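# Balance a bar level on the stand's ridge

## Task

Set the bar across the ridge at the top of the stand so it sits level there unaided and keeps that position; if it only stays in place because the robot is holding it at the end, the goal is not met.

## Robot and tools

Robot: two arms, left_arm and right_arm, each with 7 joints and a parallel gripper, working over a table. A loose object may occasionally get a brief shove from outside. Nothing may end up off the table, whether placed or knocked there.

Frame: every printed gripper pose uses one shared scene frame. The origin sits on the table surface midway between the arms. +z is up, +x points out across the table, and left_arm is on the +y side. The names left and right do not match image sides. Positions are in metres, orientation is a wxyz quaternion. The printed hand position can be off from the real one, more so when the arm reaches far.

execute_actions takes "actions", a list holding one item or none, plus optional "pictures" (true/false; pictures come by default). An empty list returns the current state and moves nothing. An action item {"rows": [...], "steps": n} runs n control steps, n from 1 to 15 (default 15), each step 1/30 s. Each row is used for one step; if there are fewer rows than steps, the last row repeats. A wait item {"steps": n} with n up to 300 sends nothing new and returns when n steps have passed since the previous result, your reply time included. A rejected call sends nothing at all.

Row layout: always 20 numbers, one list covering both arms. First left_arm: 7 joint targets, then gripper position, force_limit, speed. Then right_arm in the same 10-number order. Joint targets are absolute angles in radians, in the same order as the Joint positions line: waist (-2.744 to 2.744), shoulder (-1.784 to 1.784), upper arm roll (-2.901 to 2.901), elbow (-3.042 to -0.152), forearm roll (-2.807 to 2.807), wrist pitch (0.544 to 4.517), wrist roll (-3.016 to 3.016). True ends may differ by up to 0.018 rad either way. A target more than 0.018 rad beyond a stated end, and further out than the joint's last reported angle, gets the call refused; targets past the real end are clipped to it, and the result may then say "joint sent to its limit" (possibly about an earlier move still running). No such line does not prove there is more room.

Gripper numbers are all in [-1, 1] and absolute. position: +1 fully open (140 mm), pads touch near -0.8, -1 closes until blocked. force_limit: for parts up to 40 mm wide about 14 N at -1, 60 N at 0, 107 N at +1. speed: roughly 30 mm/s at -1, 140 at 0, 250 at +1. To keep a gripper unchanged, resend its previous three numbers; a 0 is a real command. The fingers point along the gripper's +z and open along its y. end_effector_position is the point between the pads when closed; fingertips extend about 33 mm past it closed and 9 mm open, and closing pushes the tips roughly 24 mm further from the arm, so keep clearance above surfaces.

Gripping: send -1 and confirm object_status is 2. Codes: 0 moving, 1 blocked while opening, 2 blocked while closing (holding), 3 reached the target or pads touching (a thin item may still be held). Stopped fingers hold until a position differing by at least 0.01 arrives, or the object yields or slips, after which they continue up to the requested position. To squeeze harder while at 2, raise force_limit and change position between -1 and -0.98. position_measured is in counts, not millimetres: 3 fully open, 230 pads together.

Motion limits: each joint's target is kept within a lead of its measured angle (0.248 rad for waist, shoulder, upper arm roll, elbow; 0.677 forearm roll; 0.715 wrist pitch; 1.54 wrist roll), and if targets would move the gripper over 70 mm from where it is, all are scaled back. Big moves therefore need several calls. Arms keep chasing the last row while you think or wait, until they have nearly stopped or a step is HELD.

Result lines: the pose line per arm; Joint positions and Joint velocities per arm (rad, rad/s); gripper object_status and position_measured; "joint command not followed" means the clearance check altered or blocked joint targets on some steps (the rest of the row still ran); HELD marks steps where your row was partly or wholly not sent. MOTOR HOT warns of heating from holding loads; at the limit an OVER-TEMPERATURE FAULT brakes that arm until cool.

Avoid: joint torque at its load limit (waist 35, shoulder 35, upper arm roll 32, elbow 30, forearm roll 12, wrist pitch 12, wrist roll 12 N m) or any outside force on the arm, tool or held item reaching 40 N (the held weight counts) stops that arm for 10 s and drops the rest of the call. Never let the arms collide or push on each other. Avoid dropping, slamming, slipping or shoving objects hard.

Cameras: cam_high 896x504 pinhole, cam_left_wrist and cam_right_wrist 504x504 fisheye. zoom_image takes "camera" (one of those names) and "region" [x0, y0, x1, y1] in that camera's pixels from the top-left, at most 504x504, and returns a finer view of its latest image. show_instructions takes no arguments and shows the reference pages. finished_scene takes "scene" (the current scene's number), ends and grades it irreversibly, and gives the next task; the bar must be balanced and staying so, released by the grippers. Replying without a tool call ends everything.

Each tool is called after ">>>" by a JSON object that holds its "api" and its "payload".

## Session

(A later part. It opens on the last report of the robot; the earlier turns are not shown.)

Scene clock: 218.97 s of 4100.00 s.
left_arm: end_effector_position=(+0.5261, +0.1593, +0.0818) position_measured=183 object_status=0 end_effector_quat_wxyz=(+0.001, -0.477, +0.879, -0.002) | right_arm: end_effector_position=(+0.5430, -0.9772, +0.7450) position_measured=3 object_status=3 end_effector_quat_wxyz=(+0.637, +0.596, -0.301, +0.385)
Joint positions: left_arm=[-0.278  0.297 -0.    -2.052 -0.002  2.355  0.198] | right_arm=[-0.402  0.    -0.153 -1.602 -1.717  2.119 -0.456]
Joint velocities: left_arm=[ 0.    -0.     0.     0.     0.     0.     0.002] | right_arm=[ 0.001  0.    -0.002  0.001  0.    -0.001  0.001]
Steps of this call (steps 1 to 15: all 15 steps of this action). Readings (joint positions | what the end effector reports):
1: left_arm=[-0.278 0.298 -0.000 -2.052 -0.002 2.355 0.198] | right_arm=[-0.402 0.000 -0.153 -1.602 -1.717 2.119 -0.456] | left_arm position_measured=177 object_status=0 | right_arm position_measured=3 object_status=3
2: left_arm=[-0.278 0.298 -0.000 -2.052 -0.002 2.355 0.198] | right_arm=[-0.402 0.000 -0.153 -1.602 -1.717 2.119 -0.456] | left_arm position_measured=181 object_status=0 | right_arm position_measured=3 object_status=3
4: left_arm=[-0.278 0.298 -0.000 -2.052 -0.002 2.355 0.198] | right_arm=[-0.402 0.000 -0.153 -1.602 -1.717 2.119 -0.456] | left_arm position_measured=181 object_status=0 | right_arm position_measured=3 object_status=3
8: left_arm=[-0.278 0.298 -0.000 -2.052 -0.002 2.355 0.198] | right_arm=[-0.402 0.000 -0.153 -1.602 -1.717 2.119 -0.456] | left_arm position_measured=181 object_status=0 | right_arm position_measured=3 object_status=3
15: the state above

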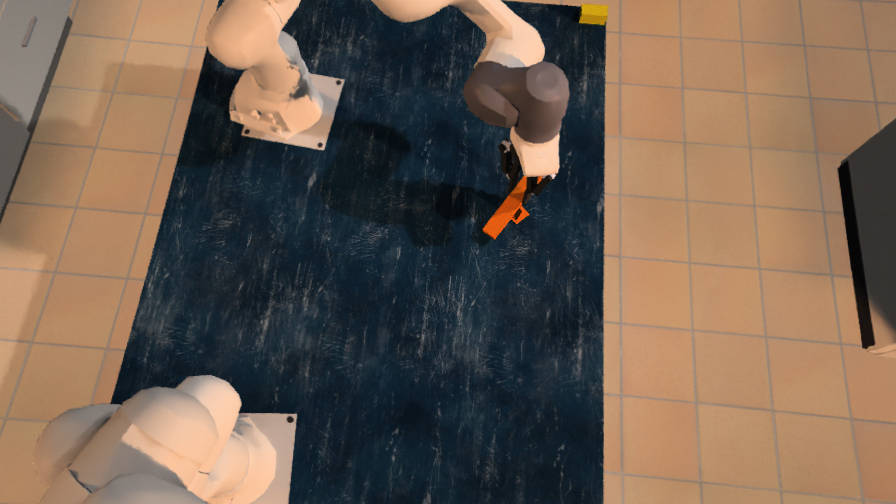

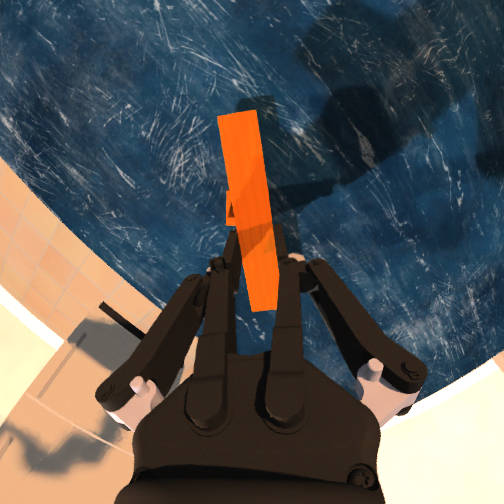

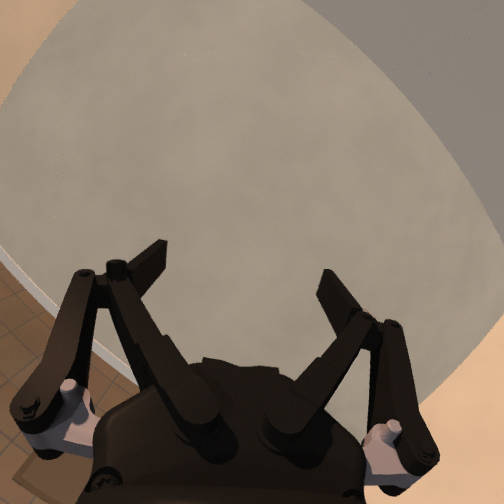

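>>> {"api": "execute_actions", "payload": {"actions": [{"rows":[[-0.276,0.29,0,-2.053,0,2.358,0.2,-1,-0.7,0,-0.4,0,-0.151,-1.6,-1.717,2.121,-0.456,1,0,0]],"steps":10}], "pictures": false}}

>>> {"api": "execute_actions", "payload": {"actions": [{"rows":[[-0.269,0.29,0,-2.053,0,2.358,0.2,-1,-0.7,0,-0.4,0,-0.151,-1.6,-1.717,2.121,-0.456,1,0,0]],"steps":12}], "pictures": false}}

>>> {"api": "execute_actions", "payload": {"actions": [{"rows":[[-0.269,0.299,0,-2.053,0,2.358,0.2,-1,-0.7,0,-0.4,0,-0.151,-1.6,-1.717,2.121,-0.456,1,0,0]],"steps":12}], "pictures": false}}

>>> {"api": "execute_actions", "payload": {"actions": [{"rows":[[-0.269,0.299,0,-2.053,0,2.358,0.2,-0.37,-0.7,-1,-0.4,0,-0.151,-1.6,-1.717,2.121,-0.456,1,0,0]],"steps":5}], "pictures": false}}

>>> {"api": "execute_actions", "payload": {"actions": [{"rows":[[-0.269,0.299,0,-2.053,0,2.358,0.2,-1,-0.7,0,-0.4,0,-0.151,-1.6,-1.717,2.121,-0.456,1,0,0]],"steps":15}]}}

>>> {"api": "zoom_image", "payload": {"camera": "cam_left_wrist", "region": [100,100,350,350]}}

Scene clock: 226.60 s of 4100.00 s.
left_arm: end_effector_position=(+0.5274, +0.1588, +0.0851) position_measured=183 object_status=2 end_effector_quat_wxyz=(+0.003, -0.477, +0.879, -0.004) | right_arm: end_effector_position=(+0.5430, -0.9772, +0.7450) position_measured=3 object_status=3 end_effector_quat_wxyz=(+0.637, +0.596, -0.301, +0.385)
Joint positions: left_arm=[-0.278  0.292 -0.    -2.053 -0.002  2.355  0.198] | right_arm=[-0.402  0.    -0.153 -1.602 -1.717  2.119 -0.456]
Joint velocities: left_arm=[ 0.    -0.001 -0.001 -0.001 -0.001 -0.001  0.002] | right_arm=[-0.001 -0.001  0.001 -0.002  0.002  0.001  0.   ]
Steps of this call (steps 1 to 15: the robot went on to your last target; steps 16 to 90: nothing new was sent; then 4.30 s passed at rest; steps 91 to 100: all 10 steps of this action). Readings (joint positions | what the end effector reports):
91: left_arm=[-0.278 0.297 -0.000 -2.053 -0.002 2.355 0.198] | right_arm=[-0.402 0.000 -0.153 -1.602 -1.717 2.119 -0.456] | left_arm position_measured=183 object_status=2 | right_arm position_measured=3 object_status=3
92: left_arm=[-0.278 0.296 -0.000 -2.053 -0.002 2.355 0.198] | right_arm=[-0.402 0.000 -0.153 -1.602 -1.717 2.119 -0.456] | left_arm position_measured=183 object_status=2 | right_arm position_measured=3 object_status=3
94: left_arm=[-0.278 0.293 -0.000 -2.053 -0.002 2.355 0.198] | right_arm=[-0.402 0.000 -0.153 -1.602 -1.717 2.119 -0.456] | left_arm position_measured=183 object_status=2 | right_arm position_measured=3 object_status=3
98: left_arm=[-0.278 0.292 -0.000 -2.053 -0.002 2.355 0.198] | right_arm=[-0.402 0.000 -0.153 -1.602 -1.717 2.119 -0.456] | left_arm position_measured=183 object_status=2 | right_arm position_measured=3 object_status=3
100: the state above

Scene clock: 227.00 s of 4100.00 s.
left_arm: end_effector_position=(+0.5288, +0.1625, +0.0851) position_measured=183 object_status=2 end_effector_quat_wxyz=(+0.003, -0.480, +0.877, -0.004) | right_arm: end_effector_position=(+0.5430, -0.9772, +0.7450) position_measured=3 object_status=3 end_effector_quat_wxyz=(+0.637, +0.596, -0.301, +0.385)
Joint positions: left_arm=[-0.271  0.292 -0.001 -2.053 -0.002  2.355  0.198] | right_arm=[-0.402  0.    -0.153 -1.602 -1.717  2.119 -0.456]
Joint velocities: left_arm=[-0.     0.001  0.001  0.001  0.     0.    -0.002] | right_arm=[-0.    -0.001 -0.     0.     0.     0.001  0.001]
Steps of this call (steps 1 to 12: all 12 steps of this action). Readings (joint positions | what the end effector reports):
1: left_arm=[-0.277 0.292 -0.001 -2.053 -0.002 2.355 0.198] | right_arm=[-0.402 0.000 -0.153 -1.602 -1.717 2.119 -0.456] | left_arm position_measured=183 object_status=2 | right_arm position_measured=3 object_status=3
2: left_arm=[-0.276 0.292 -0.001 -2.053 -0.002 2.355 0.198] | right_arm=[-0.402 0.000 -0.153 -1.602 -1.717 2.119 -0.456] | left_arm position_measured=183 object_status=2 | right_arm position_measured=3 object_status=3
4: left_arm=[-0.273 0.292 -0.001 -2.053 -0.002 2.355 0.198] | right_arm=[-0.402 0.000 -0.153 -1.602 -1.717 2.119 -0.456] | left_arm position_measured=183 object_status=2 | right_arm position_measured=3 object_status=3
8: left_arm=[-0.271 0.292 -0.001 -2.053 -0.002 2.355 0.198] | right_arm=[-0.402 0.000 -0.153 -1.602 -1.717 2.119 -0.456] | left_arm position_measured=183 object_status=2 | right_arm position_measured=3 object_status=3
12: the state above

Scene clock: 227.40 s of 4100.00 s.
left_arm: end_effector_position=(+0.5279, +0.1629, +0.0823) position_measured=183 object_status=2 end_effector_quat_wxyz=(+0.002, -0.480, +0.877, -0.003) | right_arm: end_effector_position=(+0.5430, -0.9772, +0.7450) position_measured=3 object_status=3 end_effector_quat_wxyz=(+0.637, +0.596, -0.301, +0.385)
Joint positions: left_arm=[-0.271  0.296 -0.001 -2.053 -0.002  2.355  0.198] | right_arm=[-0.402  0.    -0.153 -1.602 -1.717  2.119 -0.456]
Joint velocities: left_arm=[-0.001  0.002  0.001  0.    -0.001  0.001 -0.   ] | right_arm=[-0.    -0.    -0.002 -0.    -0.001  0.    -0.   ]
Steps of this call (steps 1 to 12: all 12 steps of this action). Readings (joint positions | what the end effector reports):
1: left_arm=[-0.271 0.292 -0.001 -2.053 -0.002 2.355 0.198] | right_arm=[-0.402 0.000 -0.153 -1.602 -1.717 2.119 -0.456] | left_arm position_measured=183 object_status=2 | right_arm position_measured=3 object_status=3
2: left_arm=[-0.271 0.294 -0.001 -2.053 -0.002 2.355 0.198] | right_arm=[-0.402 0.000 -0.153 -1.602 -1.717 2.119 -0.456] | left_arm position_measured=183 object_status=2 | right_arm position_measured=3 object_status=3
4: left_arm=[-0.271 0.297 -0.001 -2.053 -0.002 2.355 0.198] | right_arm=[-0.402 0.000 -0.153 -1.602 -1.717 2.119 -0.456] | left_arm position_measured=183 object_status=2 | right_arm position_measured=3 object_status=3
8: left_arm=[-0.271 0.296 -0.001 -2.053 -0.002 2.355 0.198] | right_arm=[-0.402 0.000 -0.153 -1.602 -1.717 2.119 -0.456] | left_arm position_measured=183 object_status=2 | right_arm position_measured=3 object_status=3
12: the state above

Scene clock: 227.57 s of 4100.00 s.
left_arm: end_effector_position=(+0.5277, +0.1630, +0.0818) position_measured=177 object_status=0 end_effector_quat_wxyz=(+0.001, -0.480, +0.877, -0.002) | right_arm: end_effector_position=(+0.5430, -0.9772, +0.7450) position_measured=3 object_status=3 end_effector_quat_wxyz=(+0.637, +0.596, -0.301, +0.385)
Joint positions: left_arm=[-0.271  0.297 -0.001 -2.053 -0.002  2.355  0.198] | right_arm=[-0.402  0.    -0.153 -1.602 -1.717  2.119 -0.456]
Joint velocities: left_arm=[ 0.     0.006 -0.     0.001  0.    -0.    -0.001] | right_arm=[ 0.001 -0.001 -0.     0.001 -0.    -0.     0.   ]
Steps of this call (steps 1 to 5: all 5 steps of this action). Readings (joint positions | what the end effector reports):
1: left_arm=[-0.271 0.296 -0.001 -2.053 -0.002 2.355 0.198] | right_arm=[-0.402 0.000 -0.153 -1.602 -1.717 2.119 -0.456] | left_arm position_measured=183 object_status=0 | right_arm position_measured=3 object_status=3
2: left_arm=[-0.271 0.297 -0.001 -2.053 -0.002 2.355 0.198] | right_arm=[-0.402 0.000 -0.153 -1.602 -1.717 2.119 -0.456] | left_arm position_measured=183 object_status=0 | right_arm position_measured=3 object_status=3
4: left_arm=[-0.271 0.297 -0.001 -2.053 -0.002 2.355 0.198] | right_arm=[-0.402 0.000 -0.153 -1.602 -1.717 2.119 -0.456] | left_arm position_measured=178 object_status=0 | right_arm position_measured=3 object_status=3
5: the state above

Scene clock: 228.07 s of 4100.00 s.
left_arm: end_effector_position=(+0.5277, +0.1630, +0.0817) position_measured=182 object_status=2 end_effector_quat_wxyz=(+0.001, -0.480, +0.877, -0.002) | right_arm: end_effector_position=(+0.5430, -0.9772, +0.7450) position_measured=3 object_status=3 end_effector_quat_wxyz=(+0.637, +0.596, -0.301, +0.385)
Joint positions: left_arm=[-0.271  0.297 -0.001 -2.053 -0.002  2.355  0.198] | right_arm=[-0.402  0.    -0.153 -1.602 -1.717  2.119 -0.456]
Joint velocities: left_arm=[ 0.    -0.001 -0.001  0.     0.001 -0.     0.002] | right_arm=[-0.001 -0.002 -0.001 -0.001  0.001  0.001 -0.001]
Steps of this call (steps 1 to 15: all 15 steps of this action). Readings (joint positions | what the end effector reports):
1: left_arm=[-0.271 0.297 -0.001 -2.053 -0.002 2.355 0.198] | right_arm=[-0.402 0.000 -0.153 -1.602 -1.717 2.119 -0.456] | left_arm position_measured=176 object_status=0 | right_arm position_measured=3 object_status=3
2: left_arm=[-0.271 0.297 -0.001 -2.053 -0.002 2.355 0.198] | right_arm=[-0.402 0.000 -0.153 -1.602 -1.717 2.119 -0.456] | left_arm position_measured=181 object_status=0 | right_arm position_measured=3 object_status=3
4: left_arm=[-0.271 0.297 -0.001 -2.053 -0.002 2.355 0.198] | right_arm=[-0.402 0.000 -0.153 -1.602 -1.717 2.119 -0.456] | left_arm position_measured=182 object_status=0 | right_arm position_measured=3 object_status=3
8: left_arm=[-0.271 0.297 -0.001 -2.053 -0.002 2.355 0.198] | right_arm=[-0.402 0.000 -0.153 -1.602 -1.717 2.119 -0.456] | left_arm position_measured=182 object_status=0 | right_arm position_measured=3 object_status=3
15: the state above

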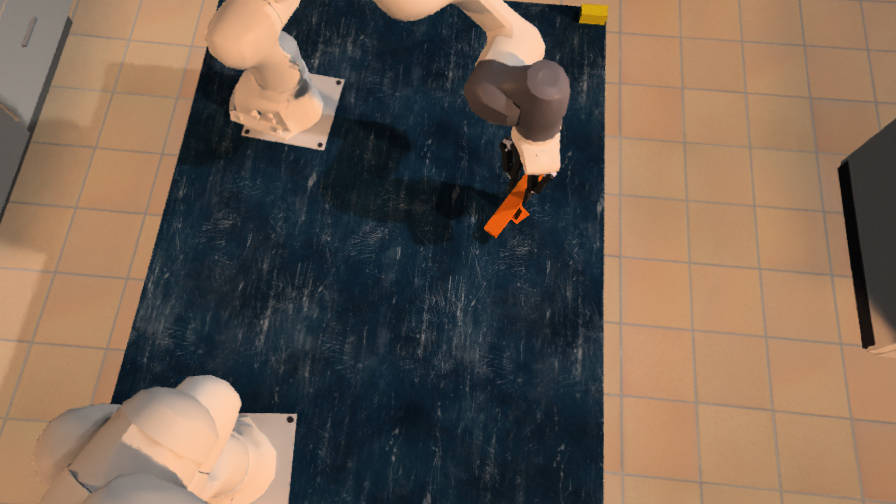

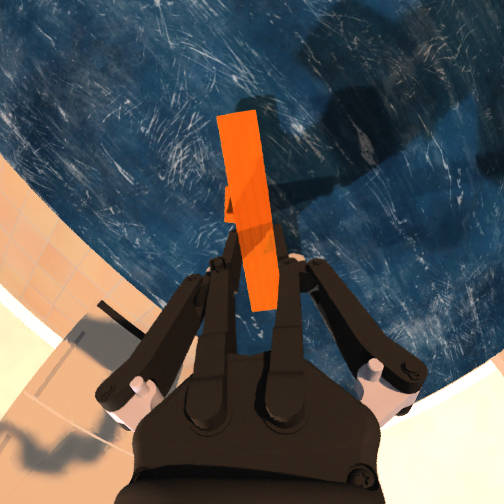

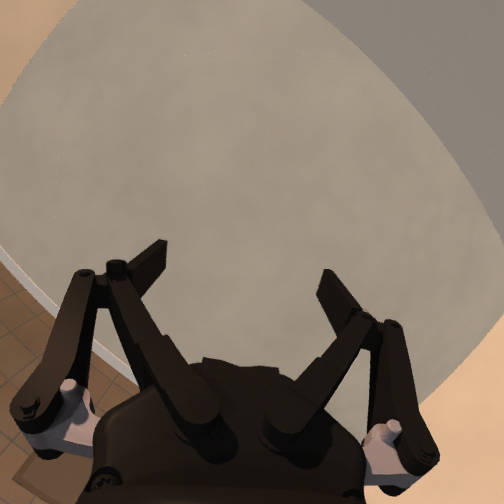

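Region (100, 100, 350, 350) of cam_left_wrist's 504x504 image, scaled by 2.016, with more detail than that image has.

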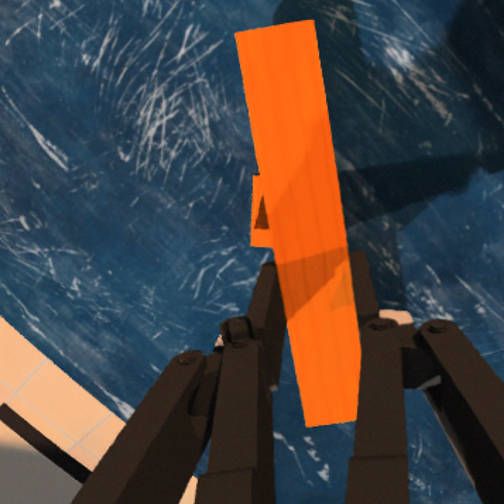

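>>> {"api": "execute_actions", "payload": {"actions": [{"rows":[[-0.269,0.299,0,-2.053,0,2.358,0.2,-0.37,-0.7,-1,-0.4,0,-0.151,-1.6,-1.717,2.121,-0.456,1,0,0]],"steps":8}], "pictures": false}}

>>> {"api": "execute_actions", "payload": {"actions": [{"rows":[[-0.269,0.299,0,-2.053,0,2.358,0.2,-1,-0.7,0,-0.4,0,-0.151,-1.6,-1.717,2.121,-0.456,1,0,0]],"steps":15}]}}

>>> {"api": "zoom_image", "payload": {"camera": "cam_left_wrist", "region": [100,100,350,350]}}

Scene clock: 232.43 s of 4100.00 s.
left_arm: end_effector_position=(+0.5276, +0.1630, +0.0817) position_measured=176 object_status=0 end_effector_quat_wxyz=(+0.001, -0.480, +0.877, -0.002) | right_arm: end_effector_position=(+0.5430, -0.9772, +0.7450) position_measured=3 object_status=3 end_effector_quat_wxyz=(+0.637, +0.596, -0.301, +0.385)
Joint positions: left_arm=[-0.271  0.298 -0.001 -2.053 -0.002  2.355  0.198] | right_arm=[-0.402  0.    -0.153 -1.602 -1.717  2.119 -0.456]
Joint velocities: left_arm=[-0.     0.001 -0.    -0.001  0.001 -0.     0.001] | right_arm=[-0.001  0.001  0.001  0.001  0.     0.001 -0.001]
Steps of this call (steps 1 to 15: the robot went on to your last target; steps 16 to 90: nothing new was sent; then 1.10 s passed at rest; steps 91 to 98: all 8 steps of this action). Readings (joint positions | what the end effector reports):
91: left_arm=[-0.271 0.297 -0.001 -2.053 -0.002 2.355 0.198] | right_arm=[-0.402 0.000 -0.153 -1.602 -1.717 2.119 -0.456] | left_arm position_measured=182 object_status=0 | right_arm position_measured=3 object_status=3
92: left_arm=[-0.271 0.297 -0.001 -2.053 -0.002 2.355 0.198] | right_arm=[-0.402 0.000 -0.153 -1.602 -1.717 2.119 -0.456] | left_arm position_measured=182 object_status=0 | right_arm position_measured=3 object_status=3
94: left_arm=[-0.271 0.298 -0.001 -2.053 -0.002 2.355 0.198] | right_arm=[-0.402 0.000 -0.153 -1.602 -1.717 2.119 -0.456] | left_arm position_measured=178 object_status=0 | right_arm position_measured=3 object_status=3
98: the state above

Scene clock: 232.93 s of 4100.00 s.
left_arm: end_effector_position=(+0.5277, +0.1630, +0.0817) position_measured=183 object_status=2 end_effector_quat_wxyz=(+0.001, -0.480, +0.877, -0.002) | right_arm: end_effector_position=(+0.5430, -0.9771, +0.7450) position_measured=3 object_status=3 end_effector_quat_wxyz=(+0.637, +0.596, -0.301, +0.385)
Joint positions: left_arm=[-0.271  0.298 -0.001 -2.053 -0.002  2.355  0.198] | right_arm=[-0.402  0.    -0.153 -1.602 -1.717  2.119 -0.456]
Joint velocities: left_arm=[-0.001  0.    -0.    -0.001  0.001 -0.001 -0.   ] | right_arm=[ 0.    -0.001 -0.    -0.    -0.    -0.002  0.001]
Steps of this call (steps 1 to 15: all 15 steps of this action). Readings (joint positions | what the end effector reports):
1: left_arm=[-0.271 0.298 -0.001 -2.053 -0.002 2.355 0.198] | right_arm=[-0.402 0.000 -0.153 -1.602 -1.717 2.119 -0.456] | left_arm position_measured=176 object_status=0 | right_arm position_measured=3 object_status=3
2: left_arm=[-0.271 0.298 -0.001 -2.053 -0.002 2.355 0.198] | right_arm=[-0.402 0.000 -0.153 -1.602 -1.717 2.119 -0.456] | left_arm position_measured=181 object_status=0 | right_arm position_measured=3 object_status=3
4: left_arm=[-0.271 0.298 -0.001 -2.053 -0.002 2.355 0.198] | right_arm=[-0.402 0.000 -0.153 -1.602 -1.717 2.119 -0.456] | left_arm position_measured=183 object_status=0 | right_arm position_measured=3 object_status=3
8: left_arm=[-0.271 0.298 -0.001 -2.053 -0.002 2.355 0.198] | right_arm=[-0.402 0.000 -0.153 -1.602 -1.717 2.119 -0.456] | left_arm position_measured=183 object_status=0 | right_arm position_measured=3 object_status=3
15: the state above

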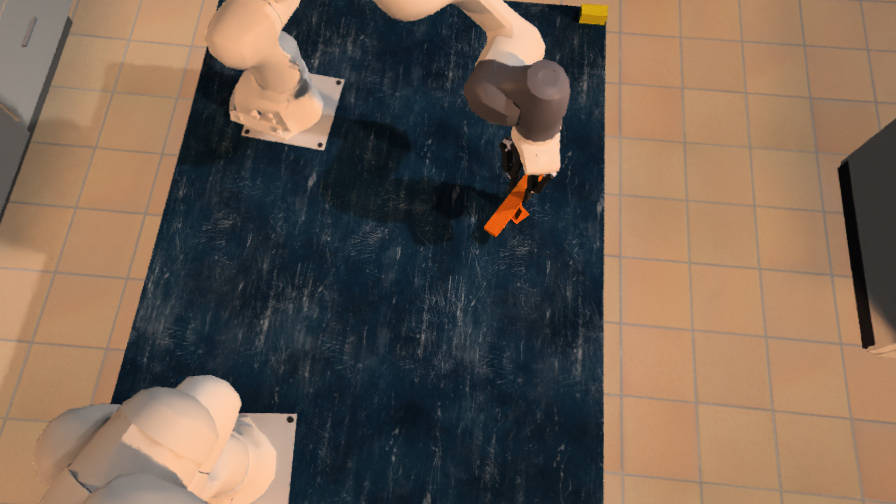

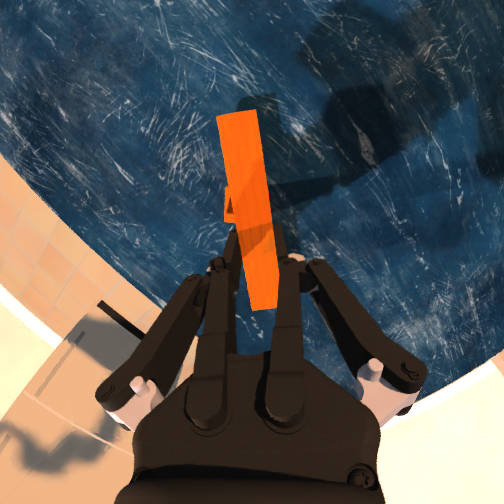

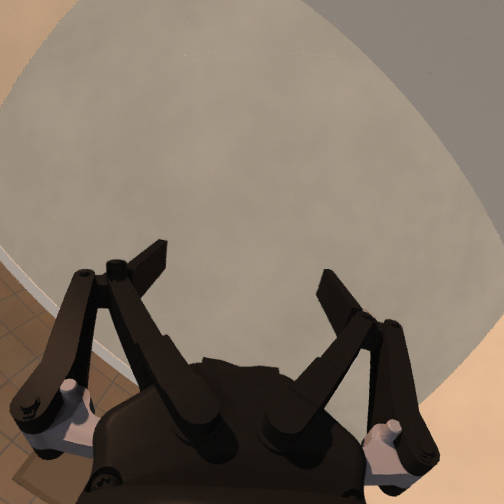

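Region (100, 100, 350, 350) of cam_left_wrist's 504x504 image, scaled by 2.016, with more detail than that image has.

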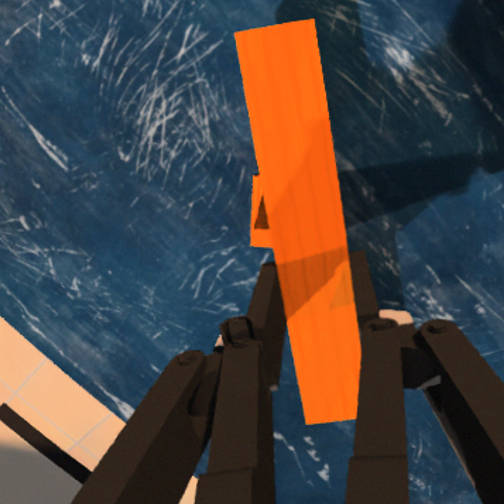

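Slowly levelling: good spot. Repeat.

>>> {"api": "execute_actions", "payload": {"actions": [{"rows":[[-0.269,0.299,0,-2.053,0,2.358,0.2,-0.37,-0.7,-1,-0.4,0,-0.151,-1.6,-1.717,2.121,-0.456,1,0,0]],"steps":10}], "pictures": false}}

>>> {"api": "execute_actions", "payload": {"actions": [{"rows":[[-0.269,0.299,0,-2.053,0,2.358,0.2,-1,-0.7,0,-0.4,0,-0.151,-1.6,-1.717,2.121,-0.456,1,0,0]],"steps":15}]}}

>>> {"api": "zoom_image", "payload": {"camera": "cam_left_wrist", "region": [100,100,350,350]}}

>>> {"api": "execute_actions", "payload": {"actions": [{"rows":[[-0.269,0.299,0,-2.053,0,2.358,0.2,-0.37,-0.7,-1,-0.4,0,-0.151,-1.6,-1.717,2.121,-0.456,1,0,0]],"steps":12}], "pictures": false}}

>>> {"api": "execute_actions", "payload": {"actions": [{"rows":[[-0.269,0.299,0,-2.053,0,2.358,0.2,-1,-0.7,0,-0.4,0,-0.151,-1.6,-1.717,2.121,-0.456,1,0,0]],"steps":15}]}}

>>> {"api": "zoom_image", "payload": {"camera": "cam_left_wrist", "region": [100,100,350,350]}}

Scene clock: 241.37 s of 4100.00 s.
left_arm: end_effector_position=(+0.5277, +0.1630, +0.0816) position_measured=176 object_status=0 end_effector_quat_wxyz=(+0.001, -0.480, +0.877, -0.002) | right_arm: end_effector_position=(+0.5430, -0.9771, +0.7450) position_measured=3 object_status=3 end_effector_quat_wxyz=(+0.637, +0.596, -0.301, +0.385)
Joint positions: left_arm=[-0.271  0.298 -0.001 -2.053 -0.002  2.355  0.198] | right_arm=[-0.402  0.    -0.153 -1.602 -1.717  2.119 -0.456]
Joint velocities: left_arm=[ 0.002 -0.     0.001 -0.001  0.001  0.    -0.001] | right_arm=[-0.001  0.     0.     0.     0.001 -0.    -0.   ]
Steps of this call (steps 1 to 15: the robot went on to your last target; steps 16 to 90: nothing new was sent; then 5.10 s passed at rest; steps 91 to 100: all 10 steps of this action). Readings (joint positions | what the end effector reports):
91: left_arm=[-0.271 0.298 -0.001 -2.053 -0.002 2.355 0.198] | right_arm=[-0.402 0.000 -0.153 -1.602 -1.717 2.119 -0.456] | left_arm position_measured=183 object_status=0 | right_arm position_measured=3 object_status=3
92: left_arm=[-0.271 0.298 -0.001 -2.053 -0.002 2.355 0.198] | right_arm=[-0.402 0.000 -0.153 -1.602 -1.717 2.119 -0.456] | left_arm position_measured=183 object_status=0 | right_arm position_measured=3 object_status=3
94: left_arm=[-0.271 0.298 -0.001 -2.053 -0.002 2.355 0.198] | right_arm=[-0.402 0.000 -0.153 -1.602 -1.717 2.119 -0.456] | left_arm position_measured=178 object_status=0 | right_arm position_measured=3 object_status=3
98: left_arm=[-0.271 0.298 -0.001 -2.053 -0.002 2.355 0.198] | right_arm=[-0.402 0.000 -0.153 -1.602 -1.717 2.119 -0.456] | left_arm position_measured=176 object_status=0 | right_arm position_measured=3 object_status=3
100: the state above

Scene clock: 241.87 s of 4100.00 s.
left_arm: end_effector_position=(+0.5277, +0.1630, +0.0817) position_measured=183 object_status=2 end_effector_quat_wxyz=(+0.001, -0.480, +0.877, -0.002) | right_arm: end_effector_position=(+0.5430, -0.9771, +0.7450) position_measured=3 object_status=3 end_effector_quat_wxyz=(+0.637, +0.596, -0.301, +0.385)
Joint positions: left_arm=[-0.271  0.298 -0.001 -2.053 -0.002  2.356  0.198] | right_arm=[-0.402  0.    -0.153 -1.602 -1.717  2.119 -0.456]
Joint velocities: left_arm=[ 0.001 -0.     0.    -0.001 -0.     0.     0.001] | right_arm=[ 0.    -0.    -0.002  0.     0.001 -0.     0.001]
Steps of this call (steps 1 to 15: all 15 steps of this action). Readings (joint positions | what the end effector reports):
1: left_arm=[-0.271 0.298 -0.001 -2.053 -0.002 2.356 0.198] | right_arm=[-0.402 0.000 -0.153 -1.602 -1.717 2.119 -0.456] | left_arm position_measured=176 object_status=0 | right_arm position_measured=3 object_status=3
2: left_arm=[-0.271 0.298 -0.001 -2.053 -0.002 2.356 0.198] | right_arm=[-0.402 0.000 -0.153 -1.602 -1.717 2.119 -0.456] | left_arm position_measured=181 object_status=0 | right_arm position_measured=3 object_status=3
4: left_arm=[-0.271 0.298 -0.001 -2.053 -0.002 2.356 0.198] | right_arm=[-0.402 0.000 -0.153 -1.602 -1.717 2.119 -0.456] | left_arm position_measured=183 object_status=0 | right_arm position_measured=3 object_status=3
8: left_arm=[-0.271 0.298 -0.001 -2.053 -0.002 2.356 0.198] | right_arm=[-0.402 0.000 -0.153 -1.602 -1.717 2.119 -0.456] | left_arm position_measured=183 object_status=0 | right_arm position_measured=3 object_status=3
15: the state above

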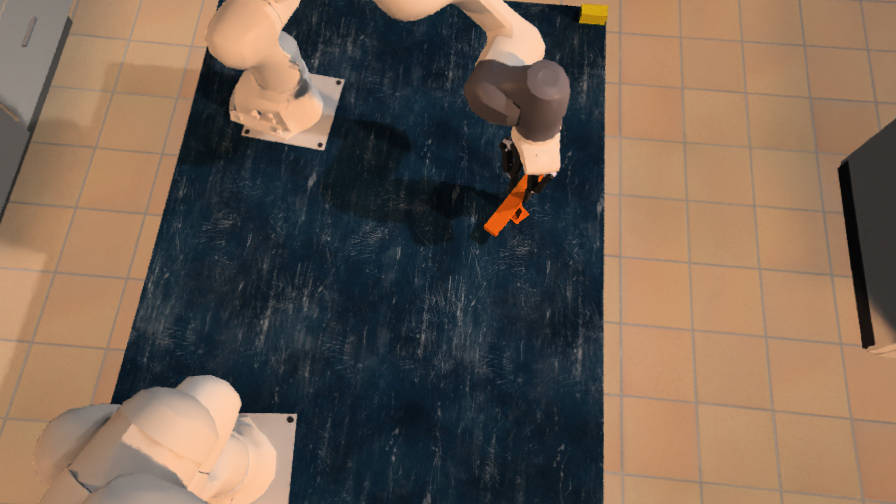

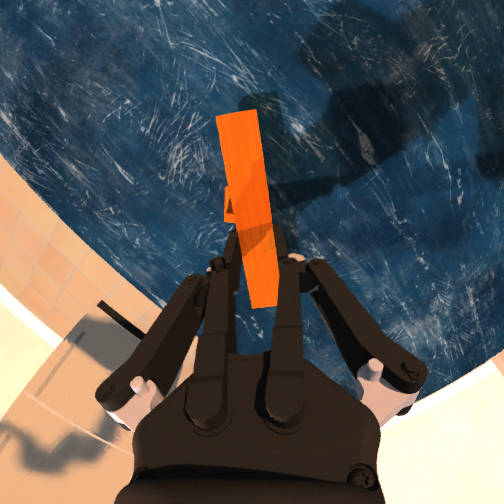

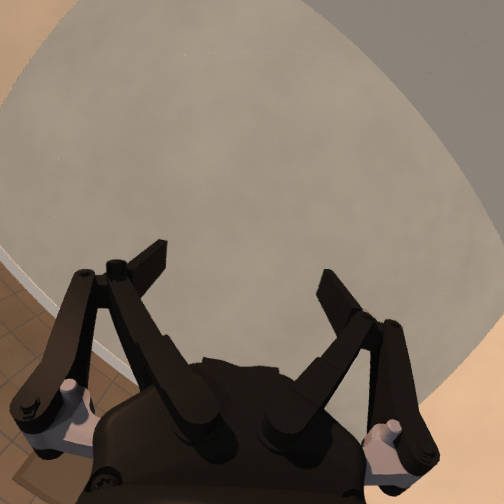

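Region (100, 100, 350, 350) of cam_left_wrist's 504x504 image, scaled by 2.016, with more detail than that image has.

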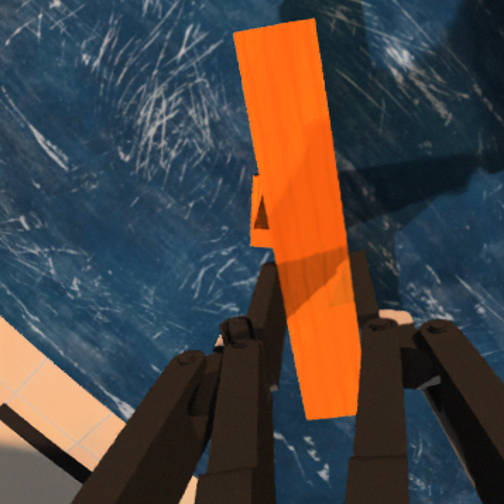

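Scene clock: 242.27 s of 4100.00 s.
left_arm: end_effector_position=(+0.5277, +0.1630, +0.0817) position_measured=176 object_status=0 end_effector_quat_wxyz=(+0.001, -0.480, +0.877, -0.002) | right_arm: end_effector_position=(+0.5430, -0.9771, +0.7450) position_measured=3 object_status=3 end_effector_quat_wxyz=(+0.637, +0.596, -0.301, +0.385)
Joint positions: left_arm=[-0.271  0.298 -0.001 -2.053 -0.002  2.356  0.198] | right_arm=[-0.402  0.    -0.153 -1.602 -1.717  2.119 -0.456]
Joint velocities: left_arm=[ 0.    -0.001 -0.    -0.002 -0.     0.001 -0.   ] | right_arm=[-0.001  0.     0.001 -0.001 -0.    -0.     0.001]
Steps of this call (steps 1 to 12: all 12 steps of this action). Readings (joint positions | what the end effector reports):
1: left_arm=[-0.271 0.298 -0.001 -2.053 -0.002 2.356 0.198] | right_arm=[-0.402 0.000 -0.153 -1.602 -1.717 2.119 -0.456] | left_arm position_measured=183 object_status=0 | right_arm position_measured=3 object_status=3
2: left_arm=[-0.271 0.298 -0.001 -2.053 -0.002 2.356 0.198] | right_arm=[-0.402 0.000 -0.153 -1.602 -1.717 2.119 -0.456] | left_arm position_measured=183 object_status=0 | right_arm position_measured=3 object_status=3
4: left_arm=[-0.271 0.298 -0.001 -2.053 -0.002 2.356 0.198] | right_arm=[-0.402 0.000 -0.153 -1.602 -1.717 2.119 -0.456] | left_arm position_measured=178 object_status=0 | right_arm position_measured=3 object_status=3
8: left_arm=[-0.271 0.298 -0.001 -2.053 -0.002 2.356 0.198] | right_arm=[-0.402 0.000 -0.153 -1.602 -1.717 2.119 -0.456] | left_arm position_measured=176 object_status=0 | right_arm position_measured=3 object_status=3
12: the state above

Scene clock: 242.77 s of 4100.00 s.
left_arm: end_effector_position=(+0.5277, +0.1630, +0.0817) position_measured=183 object_status=2 end_effector_quat_wxyz=(+0.001, -0.480, +0.877, -0.003) | right_arm: end_effector_position=(+0.5430, -0.9771, +0.7450) position_measured=3 object_status=3 end_effector_quat_wxyz=(+0.637, +0.596, -0.301, +0.385)
Joint positions: left_arm=[-0.271  0.298 -0.001 -2.053 -0.002  2.356  0.198] | right_arm=[-0.402  0.    -0.153 -1.602 -1.717  2.119 -0.456]
Joint velocities: left_arm=[ 0.     0.001 -0.     0.002  0.    -0.    -0.001] | right_arm=[ 0.001 -0.001 -0.     0.001  0.     0.    -0.   ]
Steps of this call (steps 1 to 15: all 15 steps of this action). Readings (joint positions | what the end effector reports):
1: left_arm=[-0.271 0.298 -0.001 -2.053 -0.002 2.356 0.198] | right_arm=[-0.402 0.000 -0.153 -1.602 -1.717 2.119 -0.456] | left_arm position_measured=176 object_status=0 | right_arm position_measured=3 object_status=3
2: left_arm=[-0.271 0.298 -0.001 -2.053 -0.002 2.356 0.198] | right_arm=[-0.402 0.000 -0.153 -1.602 -1.717 2.119 -0.456] | left_arm position_measured=181 object_status=0 | right_arm position_measured=3 object_status=3
4: left_arm=[-0.271 0.298 -0.001 -2.053 -0.002 2.356 0.198] | right_arm=[-0.402 0.000 -0.153 -1.602 -1.717 2.119 -0.456] | left_arm position_measured=183 object_status=0 | right_arm position_measured=3 object_status=3
8: left_arm=[-0.271 0.298 -0.001 -2.053 -0.002 2.356 0.198] | right_arm=[-0.402 0.000 -0.153 -1.602 -1.717 2.119 -0.456] | left_arm position_measured=183 object_status=0 | right_arm position_measured=3 object_status=3
15: the state above

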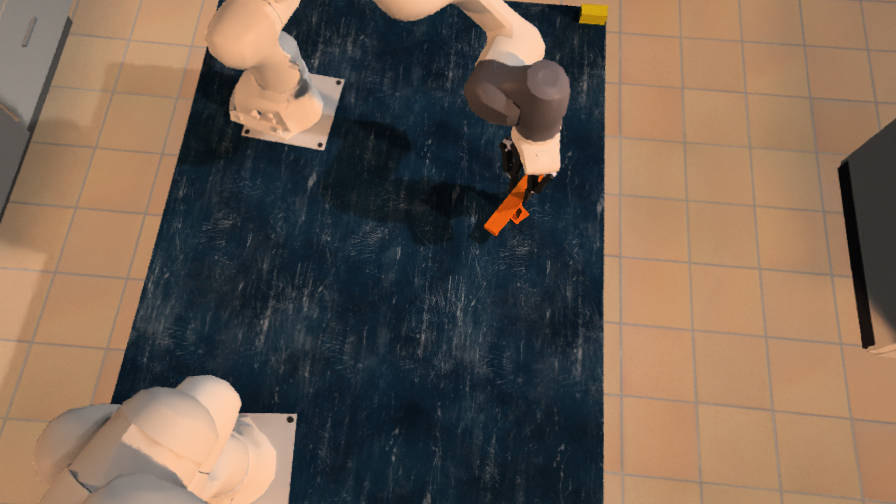

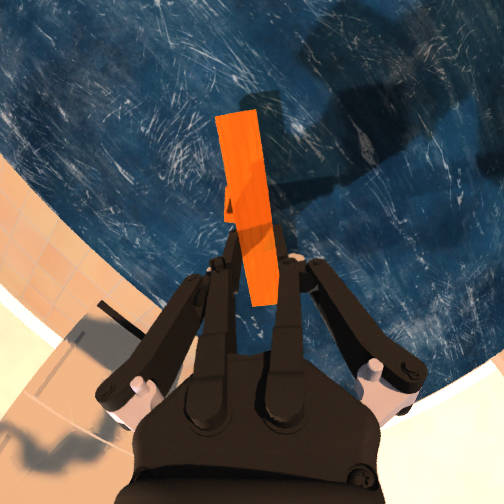

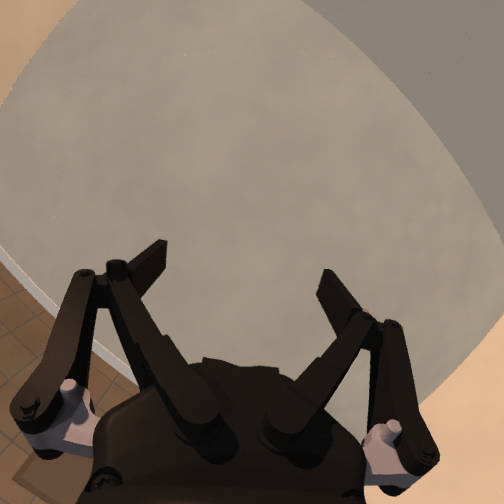

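Region (100, 100, 350, 350) of cam_left_wrist's 504x504 image, scaled by 2.016, with more detail than that image has.

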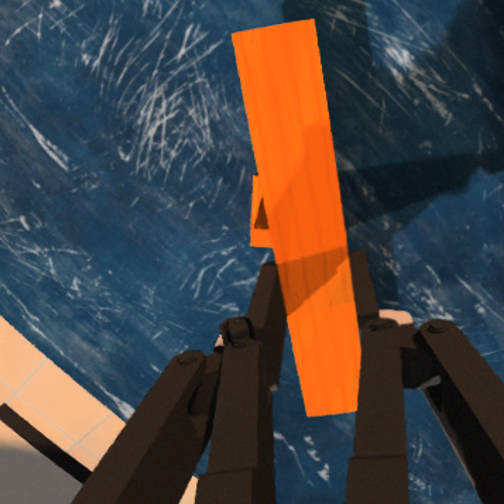

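Level. Release.

>>> {"api": "execute_actions", "payload": {"actions": [{"rows":[[-0.269,0.299,0,-2.053,0,2.358,0.2,0.0,-0.7,-1,-0.4,0,-0.151,-1.6,-1.717,2.121,-0.456,1,0,0]],"steps":15}], "pictures": false}}

>>> {"api": "execute_actions", "payload": {"actions": [{"steps":30}]}}

>>> {"api": "execute_actions", "payload": {"actions": [{"rows":[[-0.269,0.2,0,-2.025,0,2.23,0.2,0.0,-0.7,-1,-0.4,0,-0.151,-1.6,-1.717,2.121,-0.456,1,0,0]],"steps":15}], "pictures": false}}

>>> {"api": "execute_actions", "payload": {"actions": [{"steps":30}]}}

Scene clock: 247.33 s of 4100.00 s.
left_arm: end_effector_position=(+0.5277, +0.1630, +0.0816) position_measured=160 object_status=0 end_effector_quat_wxyz=(+0.001, -0.480, +0.877, -0.002) | right_arm: end_effector_position=(+0.5430, -0.9771, +0.7450) position_measured=3 object_status=3 end_effector_quat_wxyz=(+0.637, +0.596, -0.301, +0.385)
Joint positions: left_arm=[-0.271  0.298 -0.001 -2.053 -0.002  2.356  0.198] | right_arm=[-0.402  0.    -0.153 -1.602 -1.717  2.119 -0.456]
Joint velocities: left_arm=[ 0.     0.001 -0.001  0.001  0.    -0.    -0.002] | right_arm=[-0.001  0.002  0.002 -0.002 -0.001  0.    -0.001]
Steps of this call (steps 1 to 15: the robot went on to your last target; steps 16 to 90: nothing new was sent; then 1.07 s passed at rest; steps 91 to 105: all 15 steps of this action). Readings (joint positions | what the end effector reports):
91: left_arm=[-0.271 0.298 -0.001 -2.053 -0.002 2.356 0.198] | right_arm=[-0.402 0.000 -0.153 -1.602 -1.717 2.119 -0.456] | left_arm position_measured=183 object_status=0 | right_arm position_measured=3 object_status=3
92: left_arm=[-0.271 0.298 -0.001 -2.053 -0.002 2.356 0.198] | right_arm=[-0.402 0.000 -0.153 -1.602 -1.717 2.119 -0.456] | left_arm position_measured=183 object_status=0 | right_arm position_measured=3 object_status=3
94: left_arm=[-0.271 0.298 -0.001 -2.053 -0.002 2.356 0.198] | right_arm=[-0.402 0.000 -0.153 -1.602 -1.717 2.119 -0.456] | left_arm position_measured=178 object_status=0 | right_arm position_measured=3 object_status=3
98: left_arm=[-0.271 0.298 -0.001 -2.053 -0.002 2.356 0.198] | right_arm=[-0.402 0.000 -0.153 -1.602 -1.717 2.119 -0.456] | left_arm position_measured=172 object_status=0 | right_arm position_measured=3 object_status=3
105: the state above

Scene clock: 248.33 s of 4100.00 s.
left_arm: end_effector_position=(+0.5277, +0.1630, +0.0816) position_measured=129 object_status=3 end_effector_quat_wxyz=(+0.001, -0.480, +0.877, -0.002) | right_arm: end_effector_position=(+0.5430, -0.9771, +0.7450) position_measured=3 object_status=3 end_effector_quat_wxyz=(+0.637, +0.596, -0.301, +0.385)
Joint positions: left_arm=[-0.271  0.298 -0.001 -2.053 -0.002  2.356  0.198] | right_arm=[-0.402  0.    -0.153 -1.602 -1.717  2.119 -0.456]
Joint velocities: left_arm=[-0.001 -0.001  0.001  0.001  0.    -0.    -0.001] | right_arm=[-0.001  0.001  0.    -0.001 -0.001  0.001  0.   ]
Steps of this call (steps 1 to 15: the robot went on to your last target; steps 16 to 30: nothing new was sent). Readings (joint positions | what the end effector reports):
1: left_arm=[-0.271 0.298 -0.001 -2.053 -0.002 2.356 0.198] | right_arm=[-0.402 0.000 -0.153 -1.602 -1.717 2.119 -0.456] | left_arm position_measured=159 object_status=0 | right_arm position_measured=3 object_status=3
2: left_arm=[-0.271 0.298 -0.001 -2.053 -0.002 2.356 0.198] | right_arm=[-0.402 0.000 -0.153 -1.602 -1.717 2.119 -0.456] | left_arm position_measured=157 object_status=0 | right_arm position_measured=3 object_status=3
4: left_arm=[-0.271 0.298 -0.001 -2.053 -0.002 2.356 0.198] | right_arm=[-0.402 0.000 -0.153 -1.602 -1.717 2.119 -0.456] | left_arm position_measured=154 object_status=0 | right_arm position_measured=3 object_status=3
8: left_arm=[-0.271 0.298 -0.001 -2.053 -0.002 2.356 0.198] | right_arm=[-0.402 0.000 -0.153 -1.602 -1.717 2.119 -0.456] | left_arm position_measured=147 object_status=0 | right_arm position_measured=3 object_status=3
30: the state above
All arms were judged still, so your last target was given up. Only a new action makes them travel on or press farther. Fingers that are still opening or closing keep moving.

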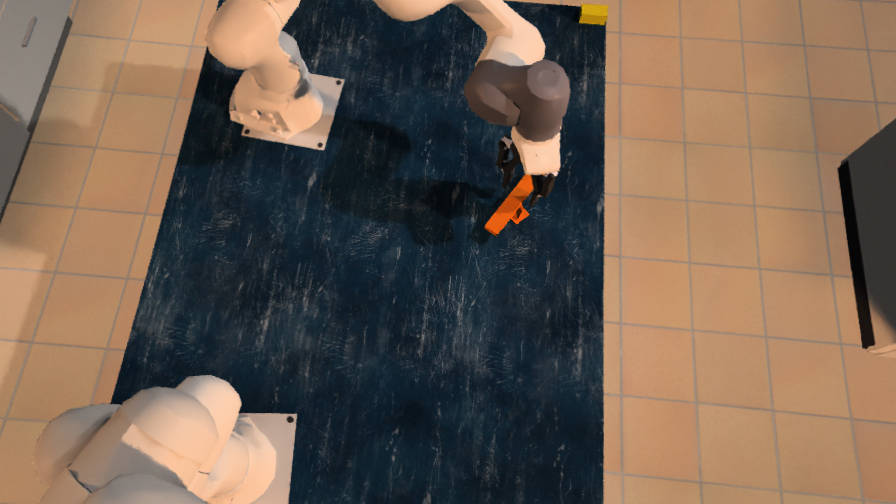

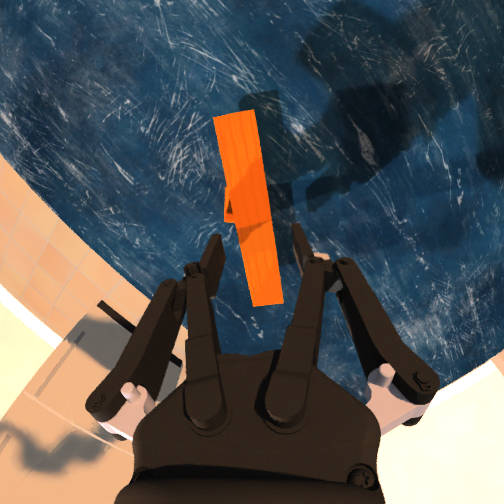

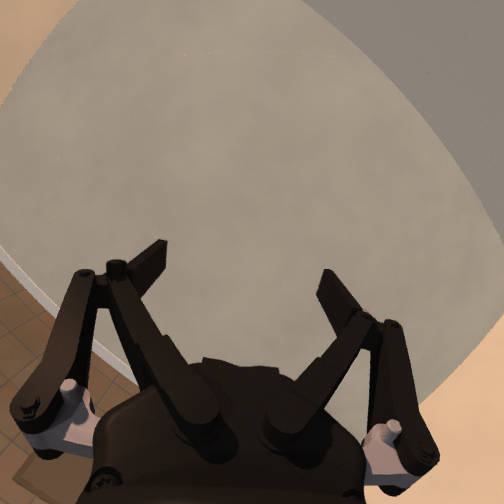

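Scene clock: 248.83 s of 4100.00 s.
left_arm: end_effector_position=(+0.5280, +0.1629, +0.1425) position_measured=129 object_status=3 end_effector_quat_wxyz=(+0.006, -0.480, +0.877, -0.008) | right_arm: end_effector_position=(+0.5430, -0.9771, +0.7450) position_measured=3 object_status=3 end_effector_quat_wxyz=(+0.637, +0.596, -0.301, +0.385)
Joint positions: left_arm=[-0.271  0.199 -0.001 -2.023 -0.002  2.241  0.198] | right_arm=[-0.402  0.    -0.153 -1.602 -1.717  2.119 -0.456]
Joint velocities: left_arm=[ 0.     0.008 -0.001 -0.003  0.    -0.045  0.001] | right_arm=[-0.001 -0.001 -0.001  0.001 -0.001  0.001 -0.   ]
Steps of this call (steps 1 to 15: all 15 steps of this action). Readings (joint positions | what the end effector reports):
1: left_arm=[-0.271 0.290 -0.001 -2.052 -0.002 2.337 0.198] | right_arm=[-0.402 0.000 -0.153 -1.602 -1.717 2.119 -0.456] | left_arm position_measured=129 object_status=3 | right_arm position_measured=3 object_status=3
2: left_arm=[-0.271 0.270 -0.001 -2.050 -0.002 2.316 0.198] | right_arm=[-0.402 0.000 -0.153 -1.602 -1.717 2.119 -0.456] | left_arm position_measured=129 object_status=3 | right_arm position_measured=3 object_status=3
4: left_arm=[-0.271 0.229 -0.001 -2.037 -0.002 2.289 0.198] | right_arm=[-0.402 0.000 -0.153 -1.602 -1.717 2.119 -0.456] | left_arm position_measured=129 object_status=3 | right_arm position_measured=3 object_status=3
8: left_arm=[-0.271 0.194 -0.001 -2.022 -0.002 2.262 0.198] | right_arm=[-0.402 0.000 -0.153 -1.602 -1.717 2.119 -0.456] | left_arm position_measured=129 object_status=3 | right_arm position_measured=3 object_status=3
15: the state above

Scene clock: 249.83 s of 4100.00 s.
left_arm: end_effector_position=(+0.5259, +0.1637, +0.1417) position_measured=129 object_status=3 end_effector_quat_wxyz=(+0.003, -0.480, +0.877, -0.005) | right_arm: end_effector_position=(+0.5430, -0.9771, +0.7450) position_measured=3 object_status=3 end_effector_quat_wxyz=(+0.637, +0.596, -0.301, +0.385)
Joint positions: left_arm=[-0.271  0.199 -0.001 -2.023 -0.002  2.234  0.198] | right_arm=[-0.402  0.    -0.153 -1.602 -1.717  2.119 -0.456]
Joint velocities: left_arm=[0.001 0.001 0.001 0.001 0.    0.    0.   ] | right_arm=[ 0.001  0.001  0.    -0.     0.     0.     0.   ]
Steps of this call (steps 1 to 15: the robot went on to your last target; steps 16 to 30: nothing new was sent). Readings (joint positions | what the end effector reports):
1: left_arm=[-0.271 0.199 -0.001 -2.023 -0.002 2.239 0.198] | right_arm=[-0.402 0.000 -0.153 -1.602 -1.717 2.119 -0.456] | left_arm position_measured=129 object_status=3 | right_arm position_measured=3 object_status=3
2: left_arm=[-0.271 0.199 -0.001 -2.023 -0.002 2.238 0.198] | right_arm=[-0.402 0.000 -0.153 -1.602 -1.717 2.119 -0.456] | left_arm position_measured=129 object_status=3 | right_arm position_measured=3 object_status=3
4: left_arm=[-0.271 0.199 -0.001 -2.023 -0.002 2.237 0.198] | right_arm=[-0.402 0.000 -0.153 -1.602 -1.717 2.119 -0.456] | left_arm position_measured=129 object_status=3 | right_arm position_measured=3 object_status=3
8: left_arm=[-0.271 0.199 -0.001 -2.023 -0.002 2.235 0.198] | right_arm=[-0.402 0.000 -0.153 -1.602 -1.717 2.119 -0.456] | left_arm position_measured=129 object_status=3 | right_arm position_measured=3 object_status=3
30: the state above
All arms were judged still, so your last target was given up. Only a new action makes them travel on or press farther. Fingers that are still opening or closing keep moving.

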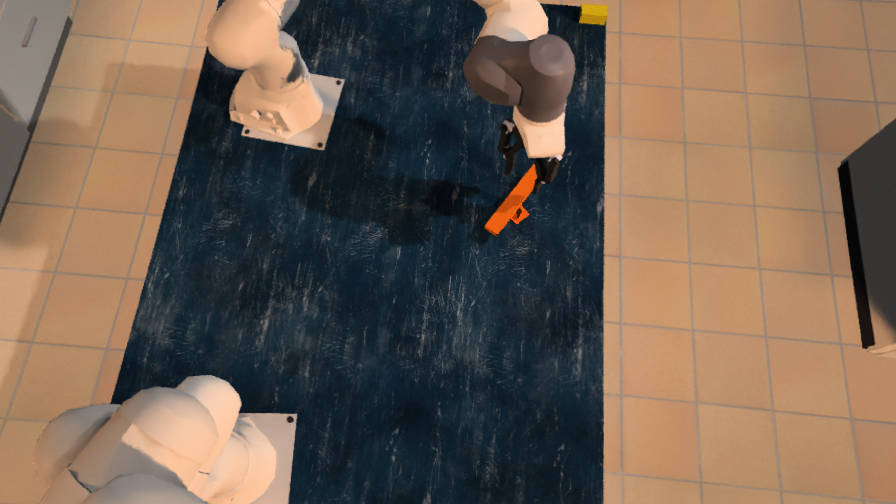

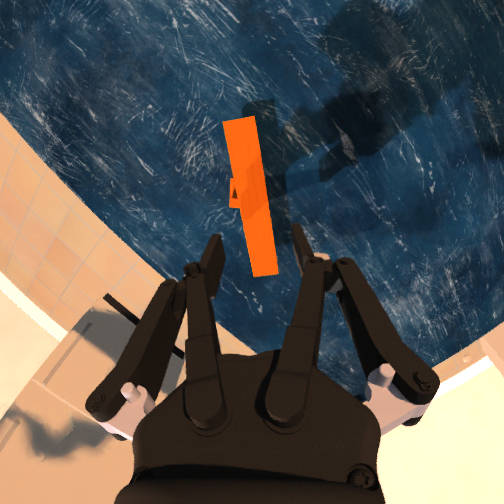

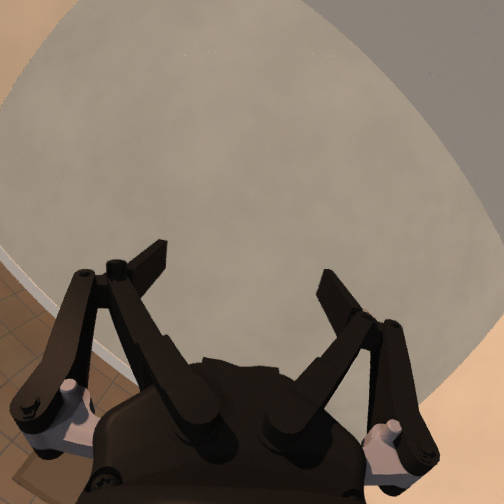

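>>> {"api": "finished_scene", "payload": {"scene": 2}}

The scene is finished: the task was done.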